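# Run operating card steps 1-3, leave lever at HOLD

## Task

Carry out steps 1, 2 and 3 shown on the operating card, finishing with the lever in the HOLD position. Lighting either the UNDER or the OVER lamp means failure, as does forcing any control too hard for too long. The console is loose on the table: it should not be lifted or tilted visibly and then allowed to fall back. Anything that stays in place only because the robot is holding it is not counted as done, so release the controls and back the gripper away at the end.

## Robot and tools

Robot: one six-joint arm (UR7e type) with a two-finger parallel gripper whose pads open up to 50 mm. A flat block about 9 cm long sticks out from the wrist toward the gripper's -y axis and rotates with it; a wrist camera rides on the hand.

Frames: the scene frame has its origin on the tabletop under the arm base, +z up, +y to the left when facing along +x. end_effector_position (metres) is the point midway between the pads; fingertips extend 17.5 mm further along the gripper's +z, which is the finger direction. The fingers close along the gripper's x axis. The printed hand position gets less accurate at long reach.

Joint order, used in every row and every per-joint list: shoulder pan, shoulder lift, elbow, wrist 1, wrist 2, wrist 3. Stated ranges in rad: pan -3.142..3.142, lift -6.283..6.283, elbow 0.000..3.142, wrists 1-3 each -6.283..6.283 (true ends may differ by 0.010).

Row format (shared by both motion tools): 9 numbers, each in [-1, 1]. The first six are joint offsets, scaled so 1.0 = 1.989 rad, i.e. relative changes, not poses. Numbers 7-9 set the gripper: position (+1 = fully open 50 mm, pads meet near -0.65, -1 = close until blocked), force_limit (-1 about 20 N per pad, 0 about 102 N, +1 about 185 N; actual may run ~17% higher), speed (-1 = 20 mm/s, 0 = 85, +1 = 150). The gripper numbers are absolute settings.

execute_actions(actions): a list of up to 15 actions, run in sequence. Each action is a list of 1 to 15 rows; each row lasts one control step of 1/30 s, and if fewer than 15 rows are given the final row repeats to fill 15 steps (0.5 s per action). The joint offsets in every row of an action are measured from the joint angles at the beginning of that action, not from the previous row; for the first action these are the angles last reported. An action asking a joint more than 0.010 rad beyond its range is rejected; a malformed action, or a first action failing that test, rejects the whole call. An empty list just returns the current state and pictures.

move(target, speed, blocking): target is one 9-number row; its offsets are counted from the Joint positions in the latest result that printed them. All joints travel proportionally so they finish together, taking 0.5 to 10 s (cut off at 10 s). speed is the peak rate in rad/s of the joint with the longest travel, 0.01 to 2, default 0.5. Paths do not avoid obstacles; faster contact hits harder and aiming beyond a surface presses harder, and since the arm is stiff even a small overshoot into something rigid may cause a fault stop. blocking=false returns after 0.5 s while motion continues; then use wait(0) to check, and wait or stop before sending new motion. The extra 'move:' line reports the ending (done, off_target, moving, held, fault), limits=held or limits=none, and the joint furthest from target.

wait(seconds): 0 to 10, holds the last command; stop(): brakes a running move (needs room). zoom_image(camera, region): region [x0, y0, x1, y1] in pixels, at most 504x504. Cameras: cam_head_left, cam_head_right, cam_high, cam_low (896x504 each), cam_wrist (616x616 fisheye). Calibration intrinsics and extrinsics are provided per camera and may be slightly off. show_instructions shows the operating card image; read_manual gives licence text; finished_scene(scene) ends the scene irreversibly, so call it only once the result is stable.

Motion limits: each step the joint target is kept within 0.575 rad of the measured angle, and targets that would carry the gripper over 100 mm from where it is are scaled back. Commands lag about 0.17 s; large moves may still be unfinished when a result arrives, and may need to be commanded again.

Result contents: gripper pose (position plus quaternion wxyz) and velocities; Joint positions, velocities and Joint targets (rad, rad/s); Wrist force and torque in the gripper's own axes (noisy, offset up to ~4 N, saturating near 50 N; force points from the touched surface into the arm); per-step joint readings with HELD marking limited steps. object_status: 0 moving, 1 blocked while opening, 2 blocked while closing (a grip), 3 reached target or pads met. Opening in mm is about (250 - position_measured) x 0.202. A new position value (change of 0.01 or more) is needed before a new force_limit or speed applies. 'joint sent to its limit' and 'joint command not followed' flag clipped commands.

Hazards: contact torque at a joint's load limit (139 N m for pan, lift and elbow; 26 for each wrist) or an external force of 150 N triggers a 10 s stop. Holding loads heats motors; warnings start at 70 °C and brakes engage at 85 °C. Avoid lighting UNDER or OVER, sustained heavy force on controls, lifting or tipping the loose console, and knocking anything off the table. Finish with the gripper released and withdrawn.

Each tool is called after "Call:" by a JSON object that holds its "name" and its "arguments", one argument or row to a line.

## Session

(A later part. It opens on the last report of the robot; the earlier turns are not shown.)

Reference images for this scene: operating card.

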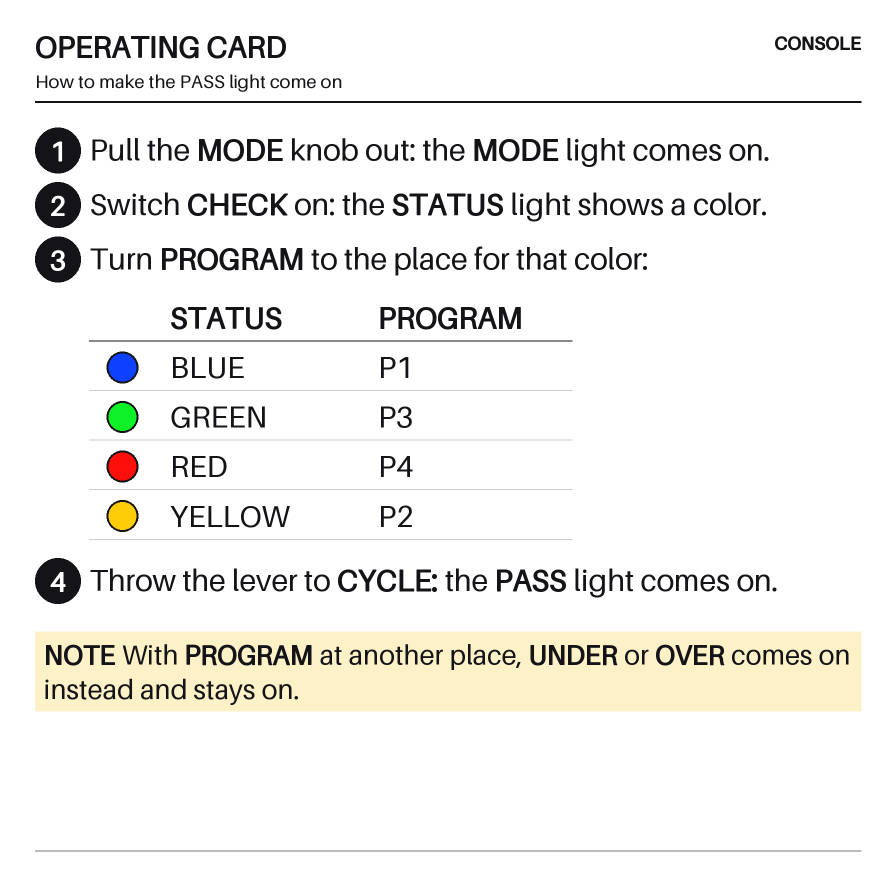

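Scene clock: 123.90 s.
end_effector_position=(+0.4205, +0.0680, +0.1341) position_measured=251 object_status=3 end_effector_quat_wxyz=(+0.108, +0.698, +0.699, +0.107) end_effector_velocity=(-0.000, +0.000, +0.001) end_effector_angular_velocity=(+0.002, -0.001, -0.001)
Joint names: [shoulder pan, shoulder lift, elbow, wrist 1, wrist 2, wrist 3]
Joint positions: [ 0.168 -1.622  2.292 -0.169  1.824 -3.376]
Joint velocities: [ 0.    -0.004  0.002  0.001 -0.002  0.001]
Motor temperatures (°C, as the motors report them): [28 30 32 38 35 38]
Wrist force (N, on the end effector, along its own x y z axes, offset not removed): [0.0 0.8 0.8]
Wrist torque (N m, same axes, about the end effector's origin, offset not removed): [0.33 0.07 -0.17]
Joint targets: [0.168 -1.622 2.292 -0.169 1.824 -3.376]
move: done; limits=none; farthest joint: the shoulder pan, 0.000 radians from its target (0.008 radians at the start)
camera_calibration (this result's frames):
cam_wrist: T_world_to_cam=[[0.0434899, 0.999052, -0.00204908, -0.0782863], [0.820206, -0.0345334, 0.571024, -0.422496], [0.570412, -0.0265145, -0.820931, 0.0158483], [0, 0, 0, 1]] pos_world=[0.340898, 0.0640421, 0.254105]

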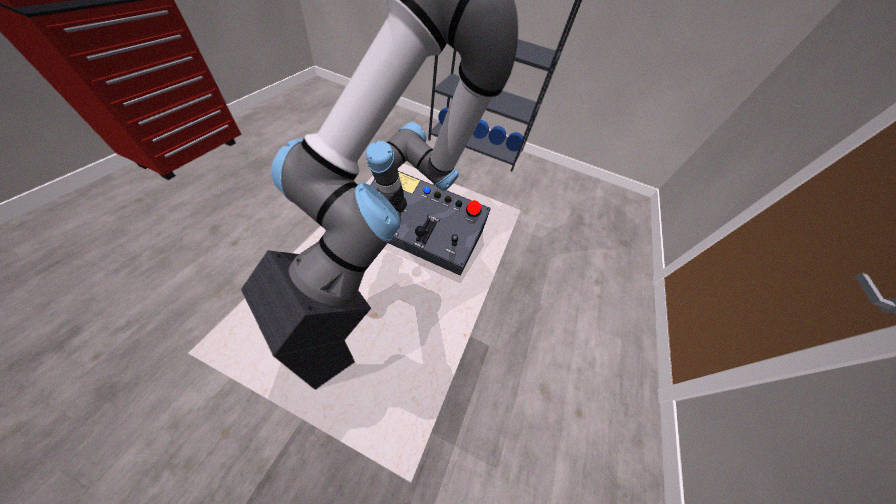

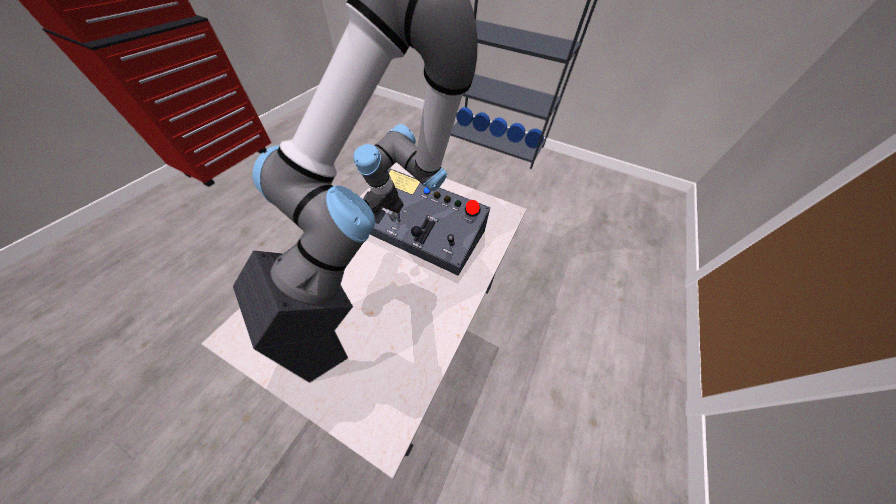

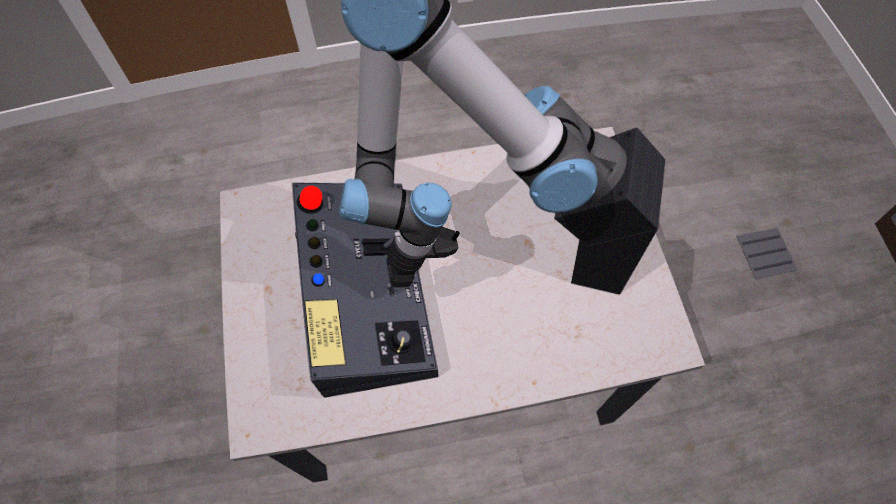

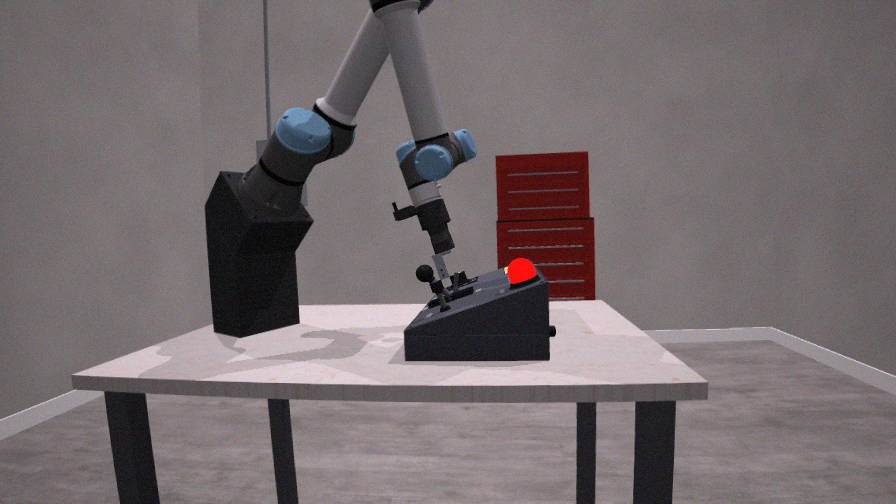

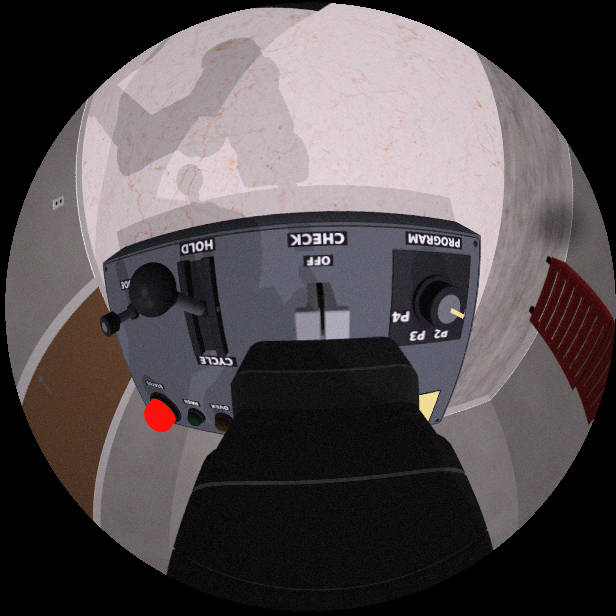

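Call:
{"name": "move", "arguments": {
  "target": [0.2400,0.1618,-0.1084,0.0108,0.2042,-0.4502,1,-0.7,-0.6],
  "speed": 1.0
}}

Call:
{"name": "zoom_image", "arguments": {
  "camera": "cam_wrist",
  "region": [230,200,410,360]
}}

Call:
{"name": "zoom_image", "arguments": {
  "camera": "cam_low",
  "region": [410,220,500,310]
}}

Scene clock: 142.07 s.
end_effector_position=(+0.4278, +0.1883, +0.1551) position_measured=3 object_status=3 end_effector_quat_wxyz=(+0.149, +0.192, +0.969, +0.029) end_effector_velocity=(+0.000, -0.000, +0.000) end_effector_angular_velocity=(-0.002, -0.001, +0.002)
Joint names: [shoulder pan, shoulder lift, elbow, wrist 1, wrist 2, wrist 3]
Joint positions: [ 0.645 -1.3    2.076 -0.148  2.23  -4.271]
Joint velocities: [ 0.001 -0.    -0.    -0.001  0.002 -0.003]
Motor temperatures (°C, as the motors report them): [28 30 32 38 35 38]
Wrist force (N, on the end effector, along its own x y z axes, offset not removed): [0.0 1.9 1.8]
Wrist torque (N m, same axes, about the end effector's origin, offset not removed): [0.59 -0.01 -0.24]
Joint targets: [0.645 -1.300 2.076 -0.148 2.231 -4.272]
move: done; limits=none; farthest joint: the shoulder pan, 0.000 radians from its target (0.477 radians at the start)
camera_calibration (this result's frames):
cam_wrist: T_world_to_cam=[[-0.860868, 0.420439, -0.286595, 0.34126], [0.289649, 0.868002, 0.403331, -0.353274], [0.418341, 0.264203, -0.869015, 0.0499061], [0, 0, 0, 1]] pos_world=[0.375228, 0.149978, 0.283659]

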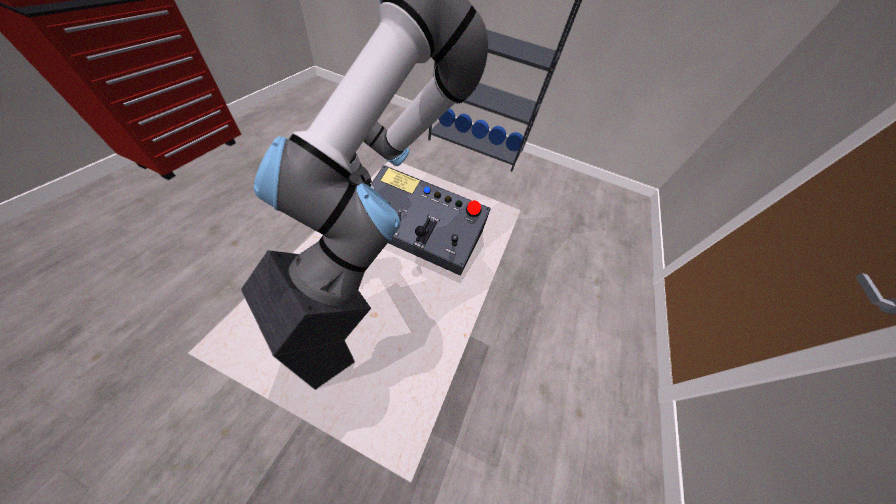

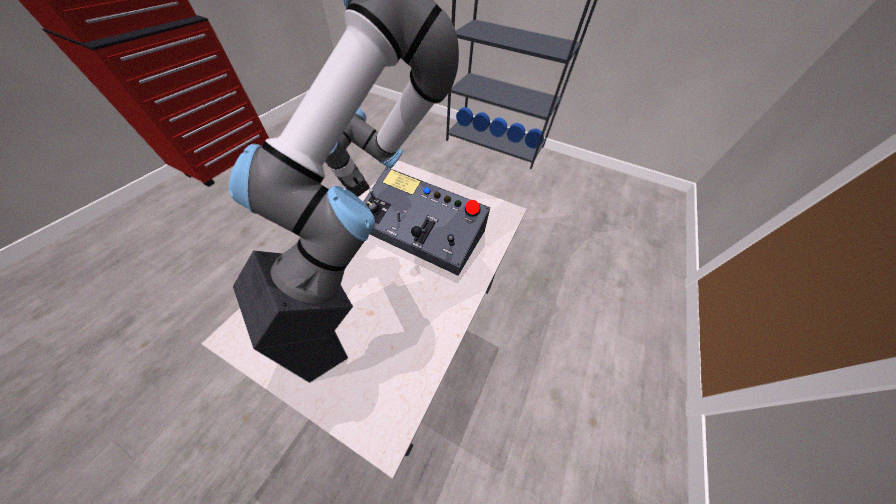

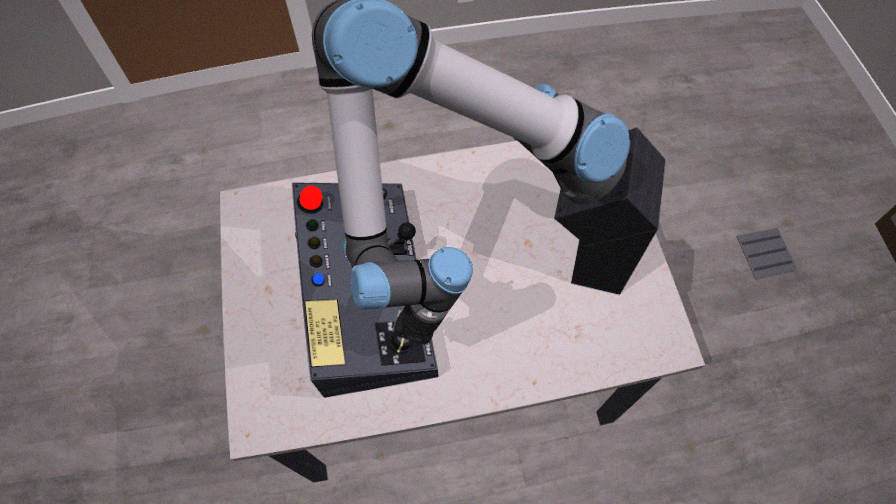

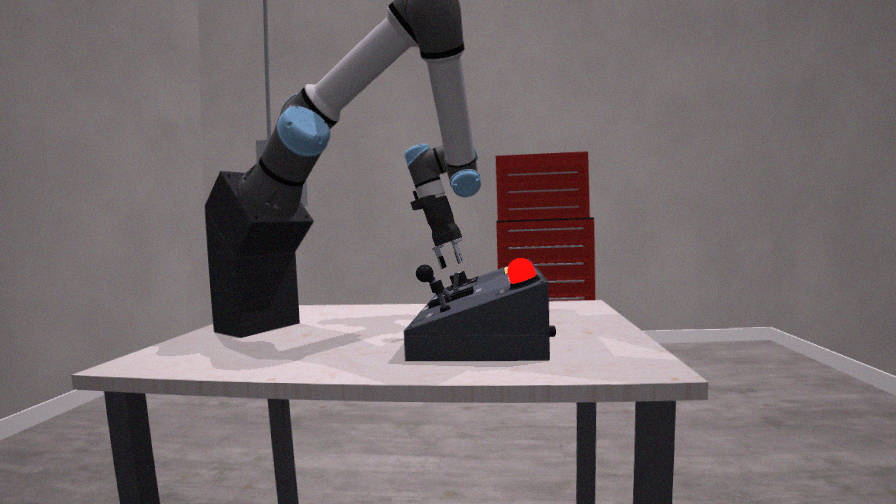

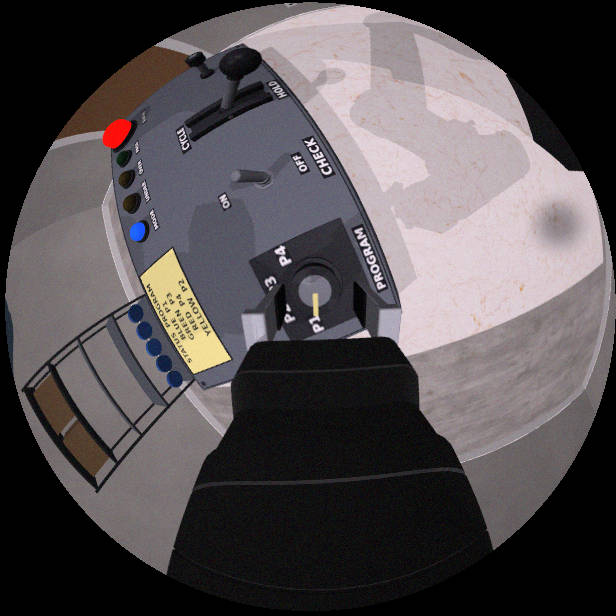

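Region (230, 200, 410, 360) of cam_wrist's 616x616 image, scaled by 2.800, with more detail than that image has.

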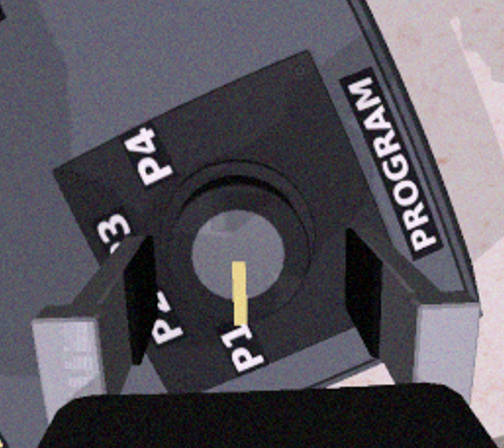

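Region (410, 220, 500, 310) of cam_low's 896x504 image, scaled by 5.600, with more detail than that image has.

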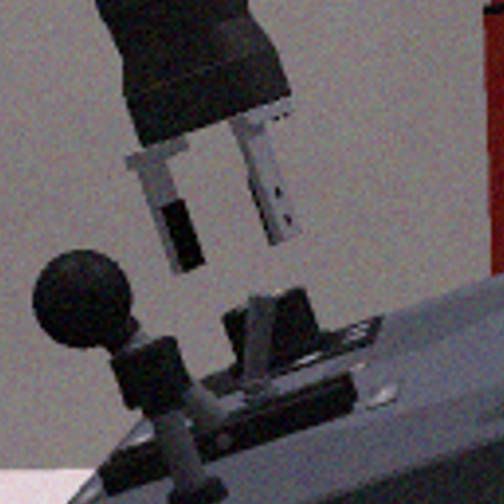

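Call:
{"name": "move", "arguments": {
  "target": [-0.0375,0.0298,-0.0161,-0.0293,-0.0306,-0.0266,1,-0.7,0],
  "speed": 0.12
}}

Call:
{"name": "zoom_image", "arguments": {
  "camera": "cam_wrist",
  "region": [230,200,410,360]
}}

Call:
{"name": "zoom_image", "arguments": {
  "camera": "cam_low",
  "region": [410,220,500,310]
}}

Scene clock: 152.57 s.
end_effector_position=(+0.4432, +0.1871, +0.1159) position_measured=3 object_status=3 end_effector_quat_wxyz=(+0.149, +0.192, +0.969, +0.029) end_effector_velocity=(-0.000, -0.000, -0.001) end_effector_angular_velocity=(+0.000, +0.002, +0.001)
Joint names: [shoulder pan, shoulder lift, elbow, wrist 1, wrist 2, wrist 3]
Joint positions: [ 0.571 -1.241  2.044 -0.206  2.17  -4.324]
Joint velocities: [-0.002  0.001  0.     0.    -0.002 -0.001]
Motor temperatures (°C, as the motors report them): [28 30 32 38 35 38]
Wrist force (N, on the end effector, along its own x y z axes, offset not removed): [-0.2 1.5 0.6]
Wrist torque (N m, same axes, about the end effector's origin, offset not removed): [0.35 0.11 -0.05]
Joint targets: [0.570 -1.241 2.044 -0.206 2.170 -4.324]
move: done; limits=none; farthest joint: the wrist 2, 0.001 radians from its target (0.061 radians at the start)
camera_calibration (this result's frames):
cam_wrist: T_world_to_cam=[[-0.860887, 0.420452, -0.286521, 0.343758], [0.289775, 0.868047, 0.403143, -0.340963], [0.418216, 0.264034, -0.869127, 0.00986259], [0, 0, 0, 1]] pos_world=[0.390614, 0.148834, 0.244522]

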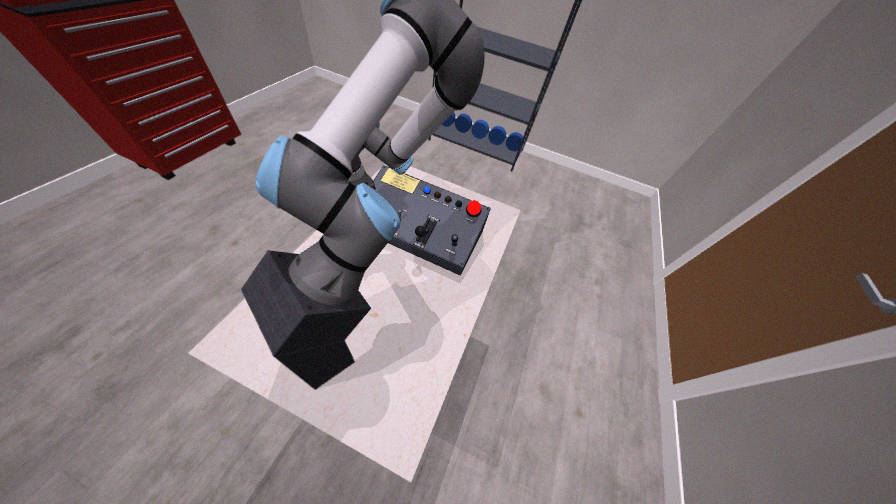

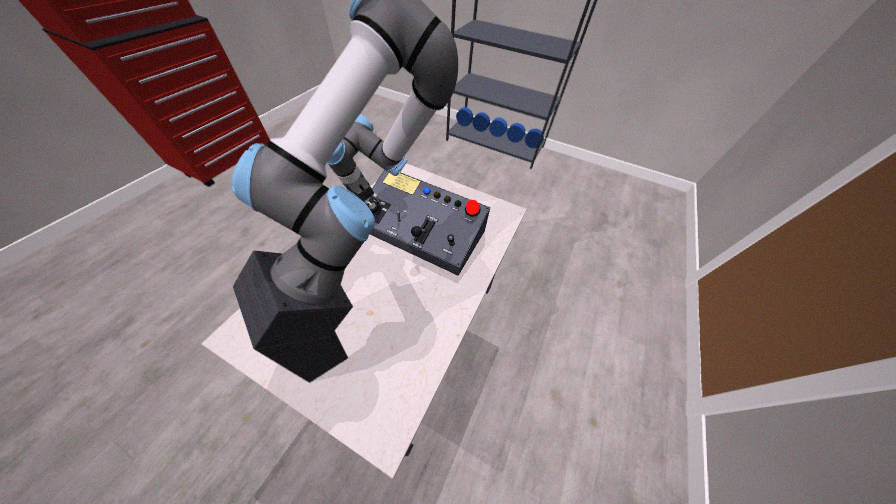

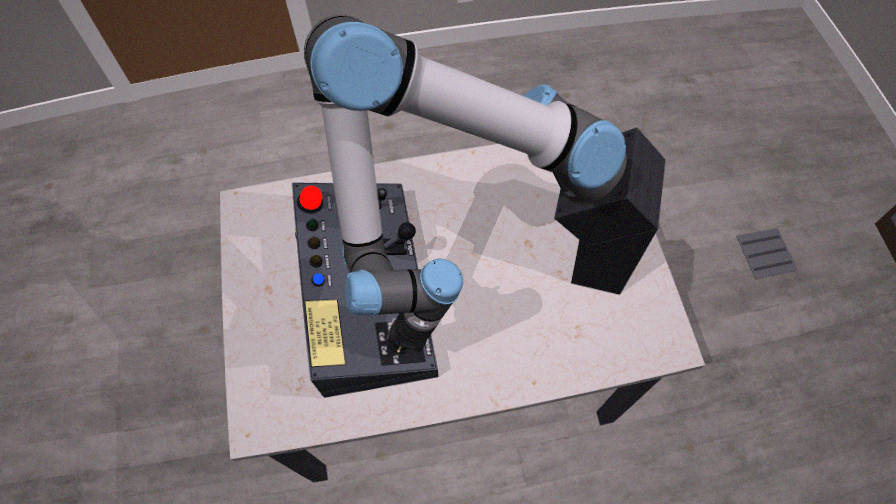

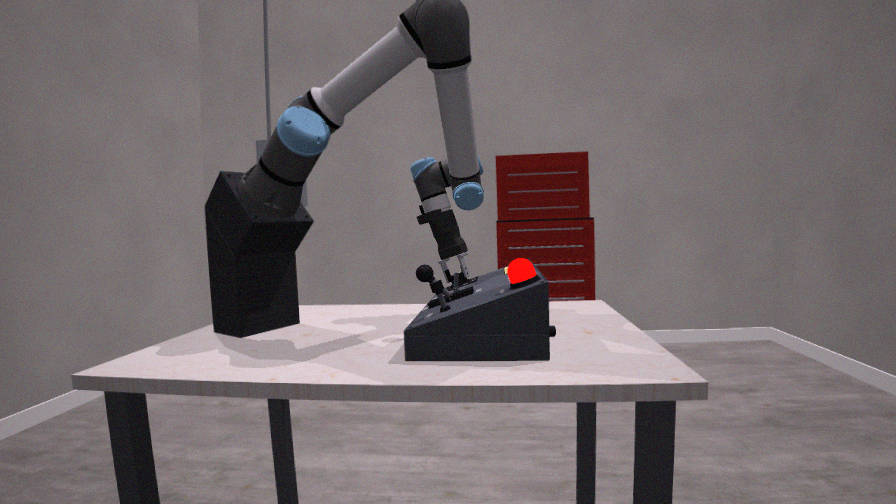

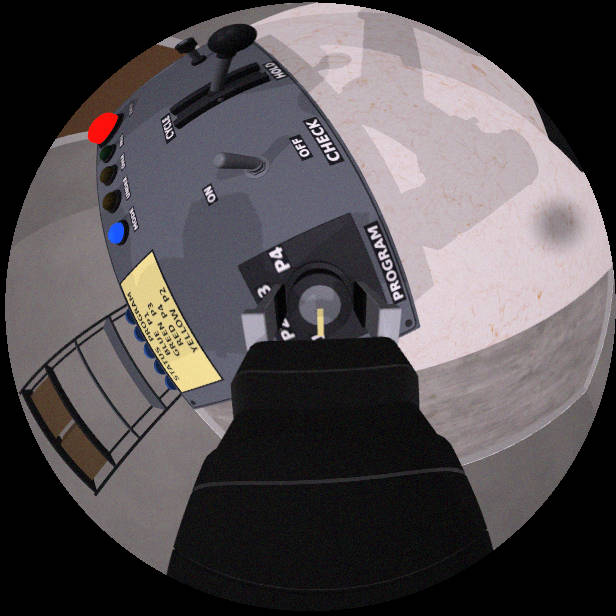

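Region (230, 200, 410, 360) of cam_wrist's 616x616 image, scaled by 2.800, with more detail than that image has.

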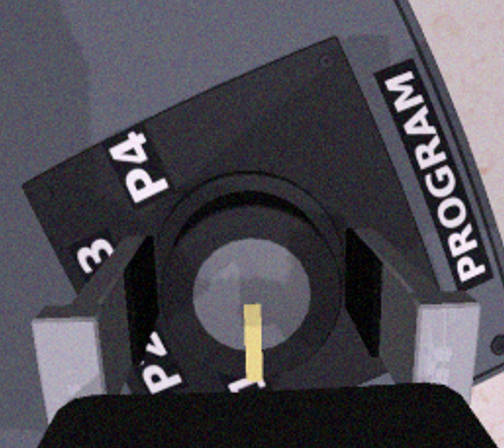

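Region (410, 220, 500, 310) of cam_low's 896x504 image, scaled by 5.600, with more detail than that image has.

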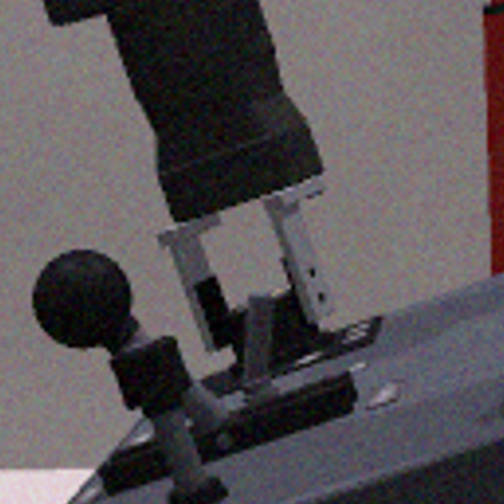

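Call:
{"name": "execute_actions", "arguments": {
  "actions": [
    [[0,0,0,0,0,0,-1,-0.7,0]],
    [[-0.0015,-0.002,-0.0009,0.0023,-0.0013,0.0483,-1,-0.7,0],[-0.0015,-0.002,-0.0009,0.0023,-0.0013,0.0483,-1,-0.7,0],[-0.003,-0.004,-0.0018,0.0046,-0.0025,0.0966,-1,-0.7,0],[-0.003,-0.004,-0.0018,0.0046,-0.0025,0.0966,-1,-0.7,0],[-0.0046,-0.0059,-0.0026,0.0068,-0.0038,0.145,-1,-0.7,0],[-0.0046,-0.0059,-0.0026,0.0068,-0.0038,0.145,-1,-0.7,0],[-0.0061,-0.0079,-0.0035,0.0091,-0.0050,0.1933,-1,-0.7,0]],
    [[-0.0023,-0.0025,0.0004,0.0012,-0.0019,0.0478,-1,-0.7,0],[-0.0023,-0.0025,0.0004,0.0012,-0.0019,0.0478,-1,-0.7,0],[-0.0046,-0.005,0.0008,0.0025,-0.0038,0.0957,-1,-0.7,0],[-0.0046,-0.005,0.0008,0.0025,-0.0038,0.0957,-1,-0.7,0],[-0.0069,-0.0075,0.0013,0.0037,-0.0057,0.1435,-1,-0.7,0],[-0.0069,-0.0075,0.0013,0.0037,-0.0057,0.1435,-1,-0.7,0],[-0.0092,-0.0100,0.0017,0.0049,-0.0076,0.1913,-1,-0.7,0]]
  ]
}}

Call:
{"name": "wait", "arguments": {
  "seconds": 0.2
}}

Scene clock: 187.13 s.
end_effector_position=(+0.4426, +0.1873, +0.1157) position_measured=37 object_status=2 end_effector_quat_wxyz=(+0.128, +0.542, +0.827, +0.083) end_effector_velocity=(-0.002, +0.002, -0.001) end_effector_angular_velocity=(+0.033, +0.004, -0.095)
Joint names: [shoulder pan, shoulder lift, elbow, wrist 1, wrist 2, wrist 3]
Joint positions: [ 0.541 -1.276  2.041 -0.179  2.145 -3.575]
Joint velocities: [-0.003 -0.002  0.002  0.003 -0.005  0.101]
Motor temperatures (°C, as the motors report them): [28 30 32 38 35 38]
Wrist force (N, on the end effector, along its own x y z axes, offset not removed): [18.2 5.0 1.0]
Wrist torque (N m, same axes, about the end effector's origin, offset not removed): [0.25 1.10 -0.02]
Joint targets: [0.540 -1.276 2.041 -0.178 2.145 -3.567]
Step readings (joint positions; steps 1 to 15: 1st action; 16 to 30: 2nd action; 31 to 45: 3rd action):
0: [0.570 -1.241 2.044 -0.206 2.170 -4.324]
1: [0.570 -1.241 2.044 -0.206 2.170 -4.324]
2: [0.570 -1.241 2.044 -0.206 2.170 -4.324]
4: [0.570 -1.241 2.044 -0.206 2.170 -4.324]
8: [0.570 -1.241 2.044 -0.206 2.170 -4.324]
15: [0.570 -1.241 2.044 -0.206 2.170 -4.324]
16: [0.570 -1.241 2.044 -0.206 2.170 -4.323]
17: [0.570 -1.242 2.044 -0.205 2.169 -4.311]
19: [0.568 -1.245 2.043 -0.202 2.167 -4.255]
23: [0.562 -1.252 2.040 -0.194 2.163 -4.087]
30: [0.559 -1.257 2.037 -0.188 2.160 -3.948]
31: [0.558 -1.257 2.037 -0.188 2.160 -3.944]
32: [0.557 -1.258 2.037 -0.187 2.159 -3.930]
34: [0.554 -1.261 2.038 -0.186 2.156 -3.875]
38: [0.546 -1.270 2.040 -0.182 2.149 -3.712]
45: Joint positions above
camera_calibration (this result's frames):
cam_wrist: T_world_to_cam=[[-0.338337, 0.932985, -0.122748, -0.00308941], [0.75853, 0.347591, 0.551193, -0.468017], [0.556921, 0.093381, -0.8253, -0.0246726], [0, 0, 0, 1]] pos_world=[0.367701, 0.167865, 0.237226]

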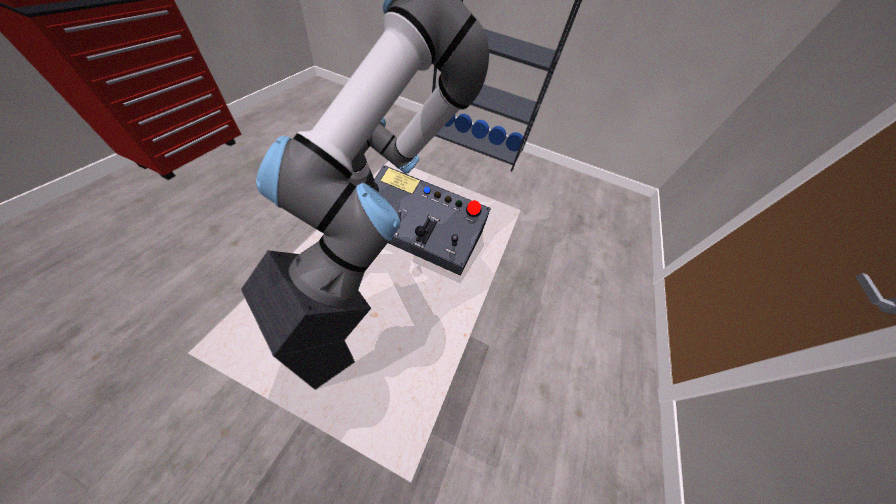

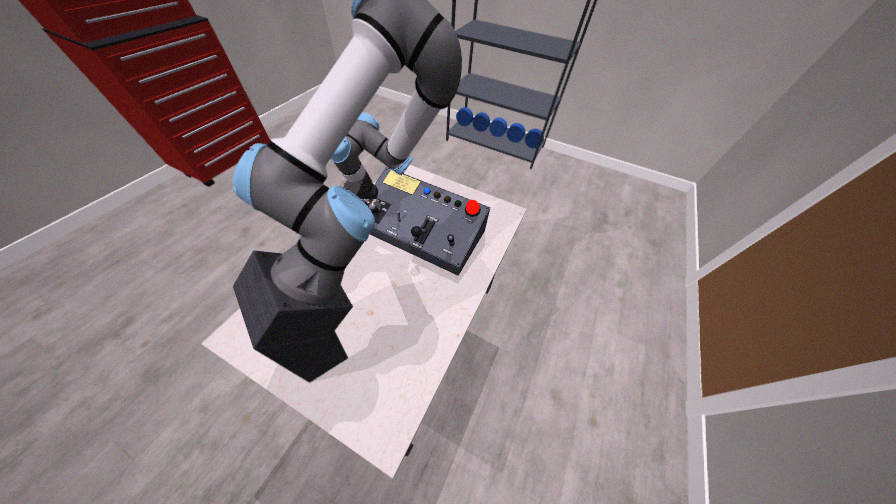

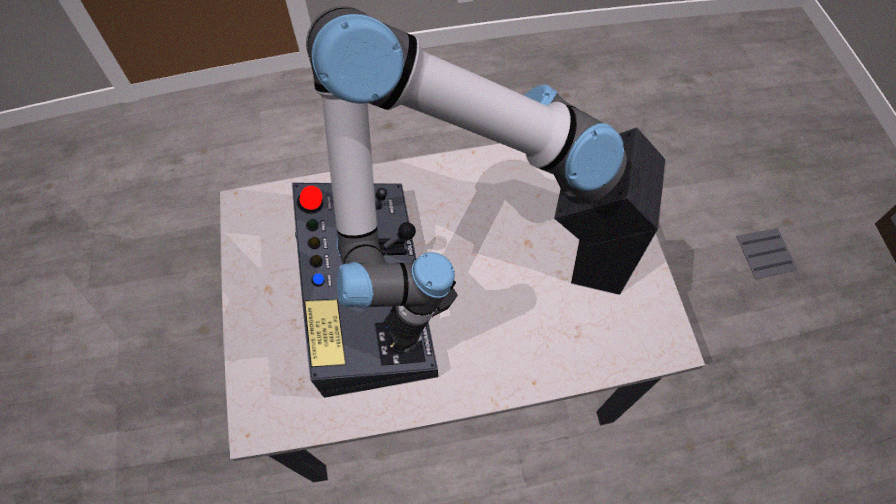

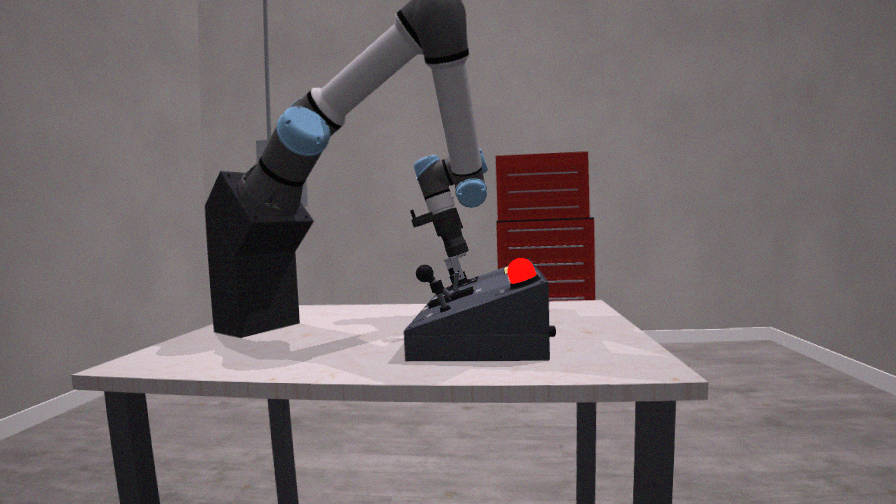

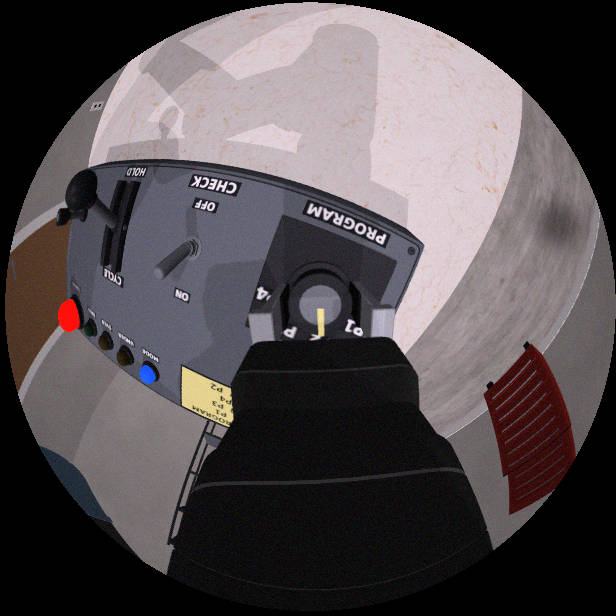

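Scene clock: 187.33 s.
end_effector_position=(+0.4426, +0.1874, +0.1157) position_measured=37 object_status=2 end_effector_quat_wxyz=(+0.127, +0.545, +0.825, +0.083) end_effector_velocity=(-0.001, -0.000, -0.000) end_effector_angular_velocity=(+0.001, +0.002, -0.007)
Joint names: [shoulder pan, shoulder lift, elbow, wrist 1, wrist 2, wrist 3]
Joint positions: [ 0.54  -1.276  2.041 -0.178  2.145 -3.568]
Joint velocities: [-0.     0.001  0.001  0.001  0.001  0.008]
Motor temperatures (°C, as the motors report them): [28 30 32 38 35 38]
Wrist force (N, on the end effector, along its own x y z axes, offset not removed): [17.3 6.1 0.0]
Wrist torque (N m, same axes, about the end effector's origin, offset not removed): [0.63 0.98 -0.14]
Joint targets: [0.540 -1.276 2.041 -0.178 2.145 -3.567]
wait: 0.20 s; no rest
camera_calibration (this result's frames):
cam_wrist: T_world_to_cam=[[-0.331677, 0.935652, -0.120601, -0.00683942], [0.76098, 0.340907, 0.551989, -0.467963], [0.557583, 0.0913073, -0.825084, -0.0246091], [0, 0, 0, 1]] pos_world=[0.367564, 0.168178, 0.237181]

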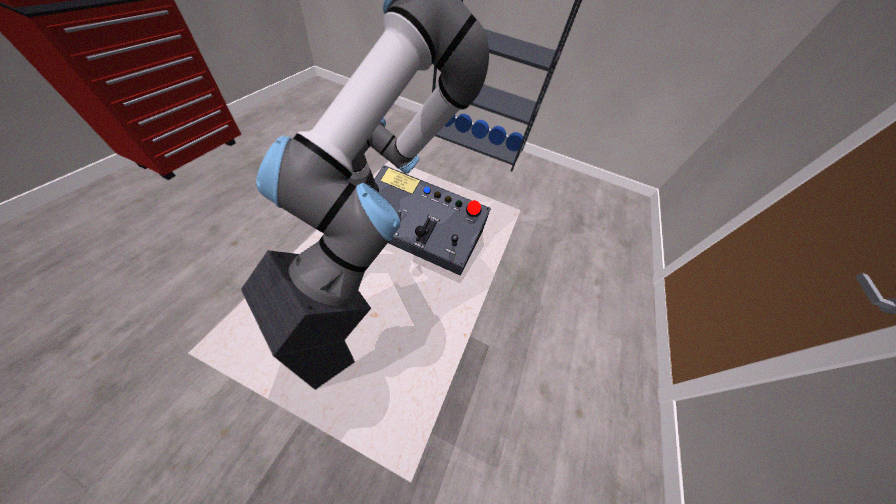

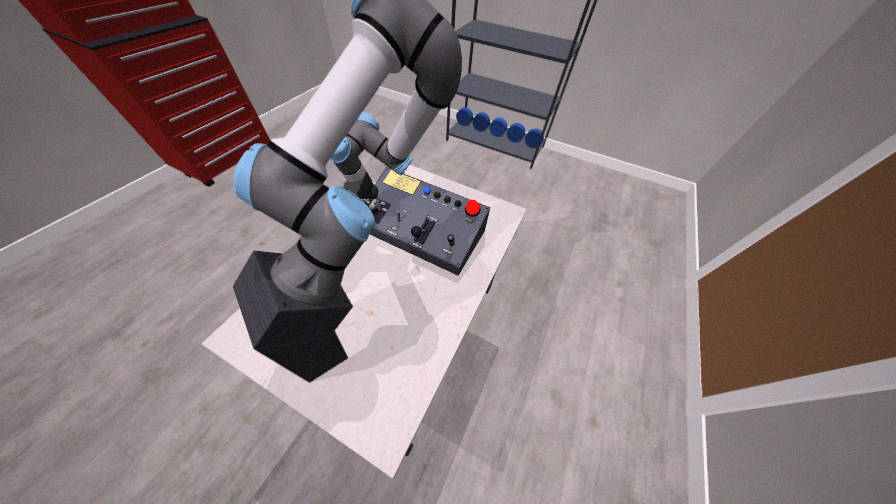

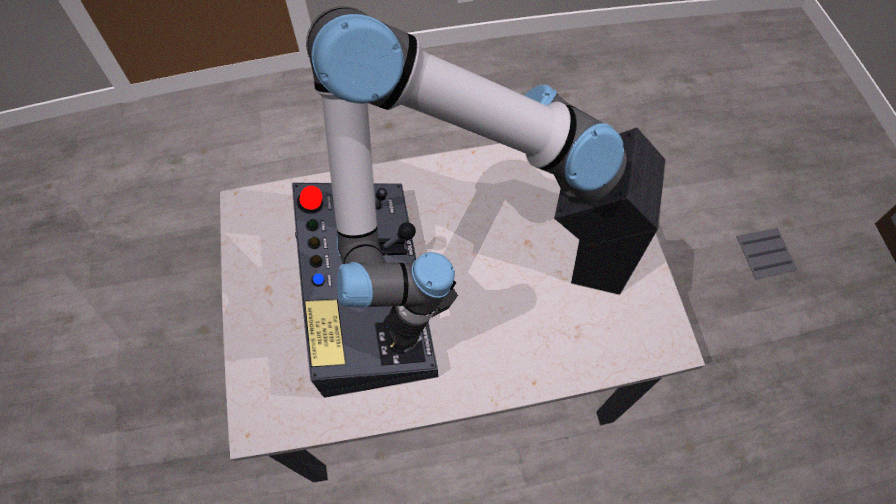

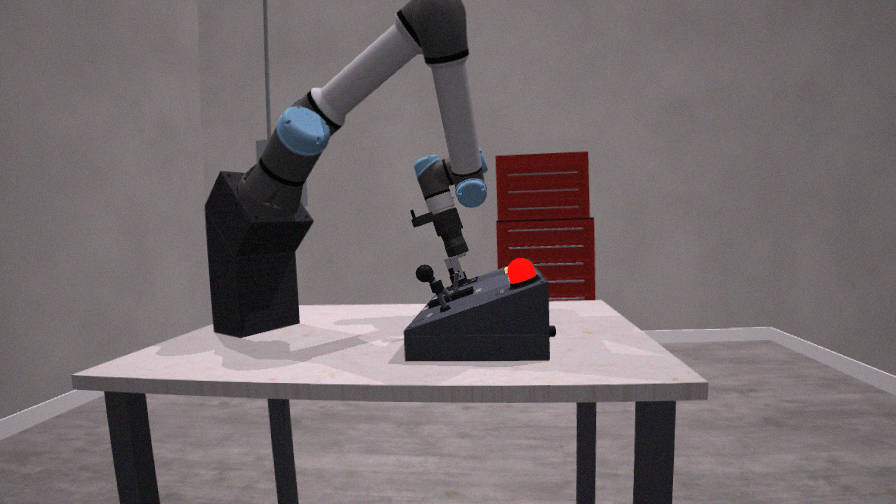

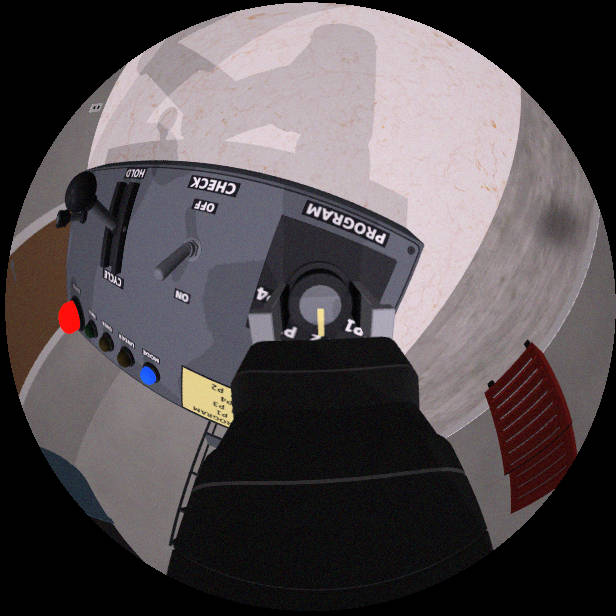

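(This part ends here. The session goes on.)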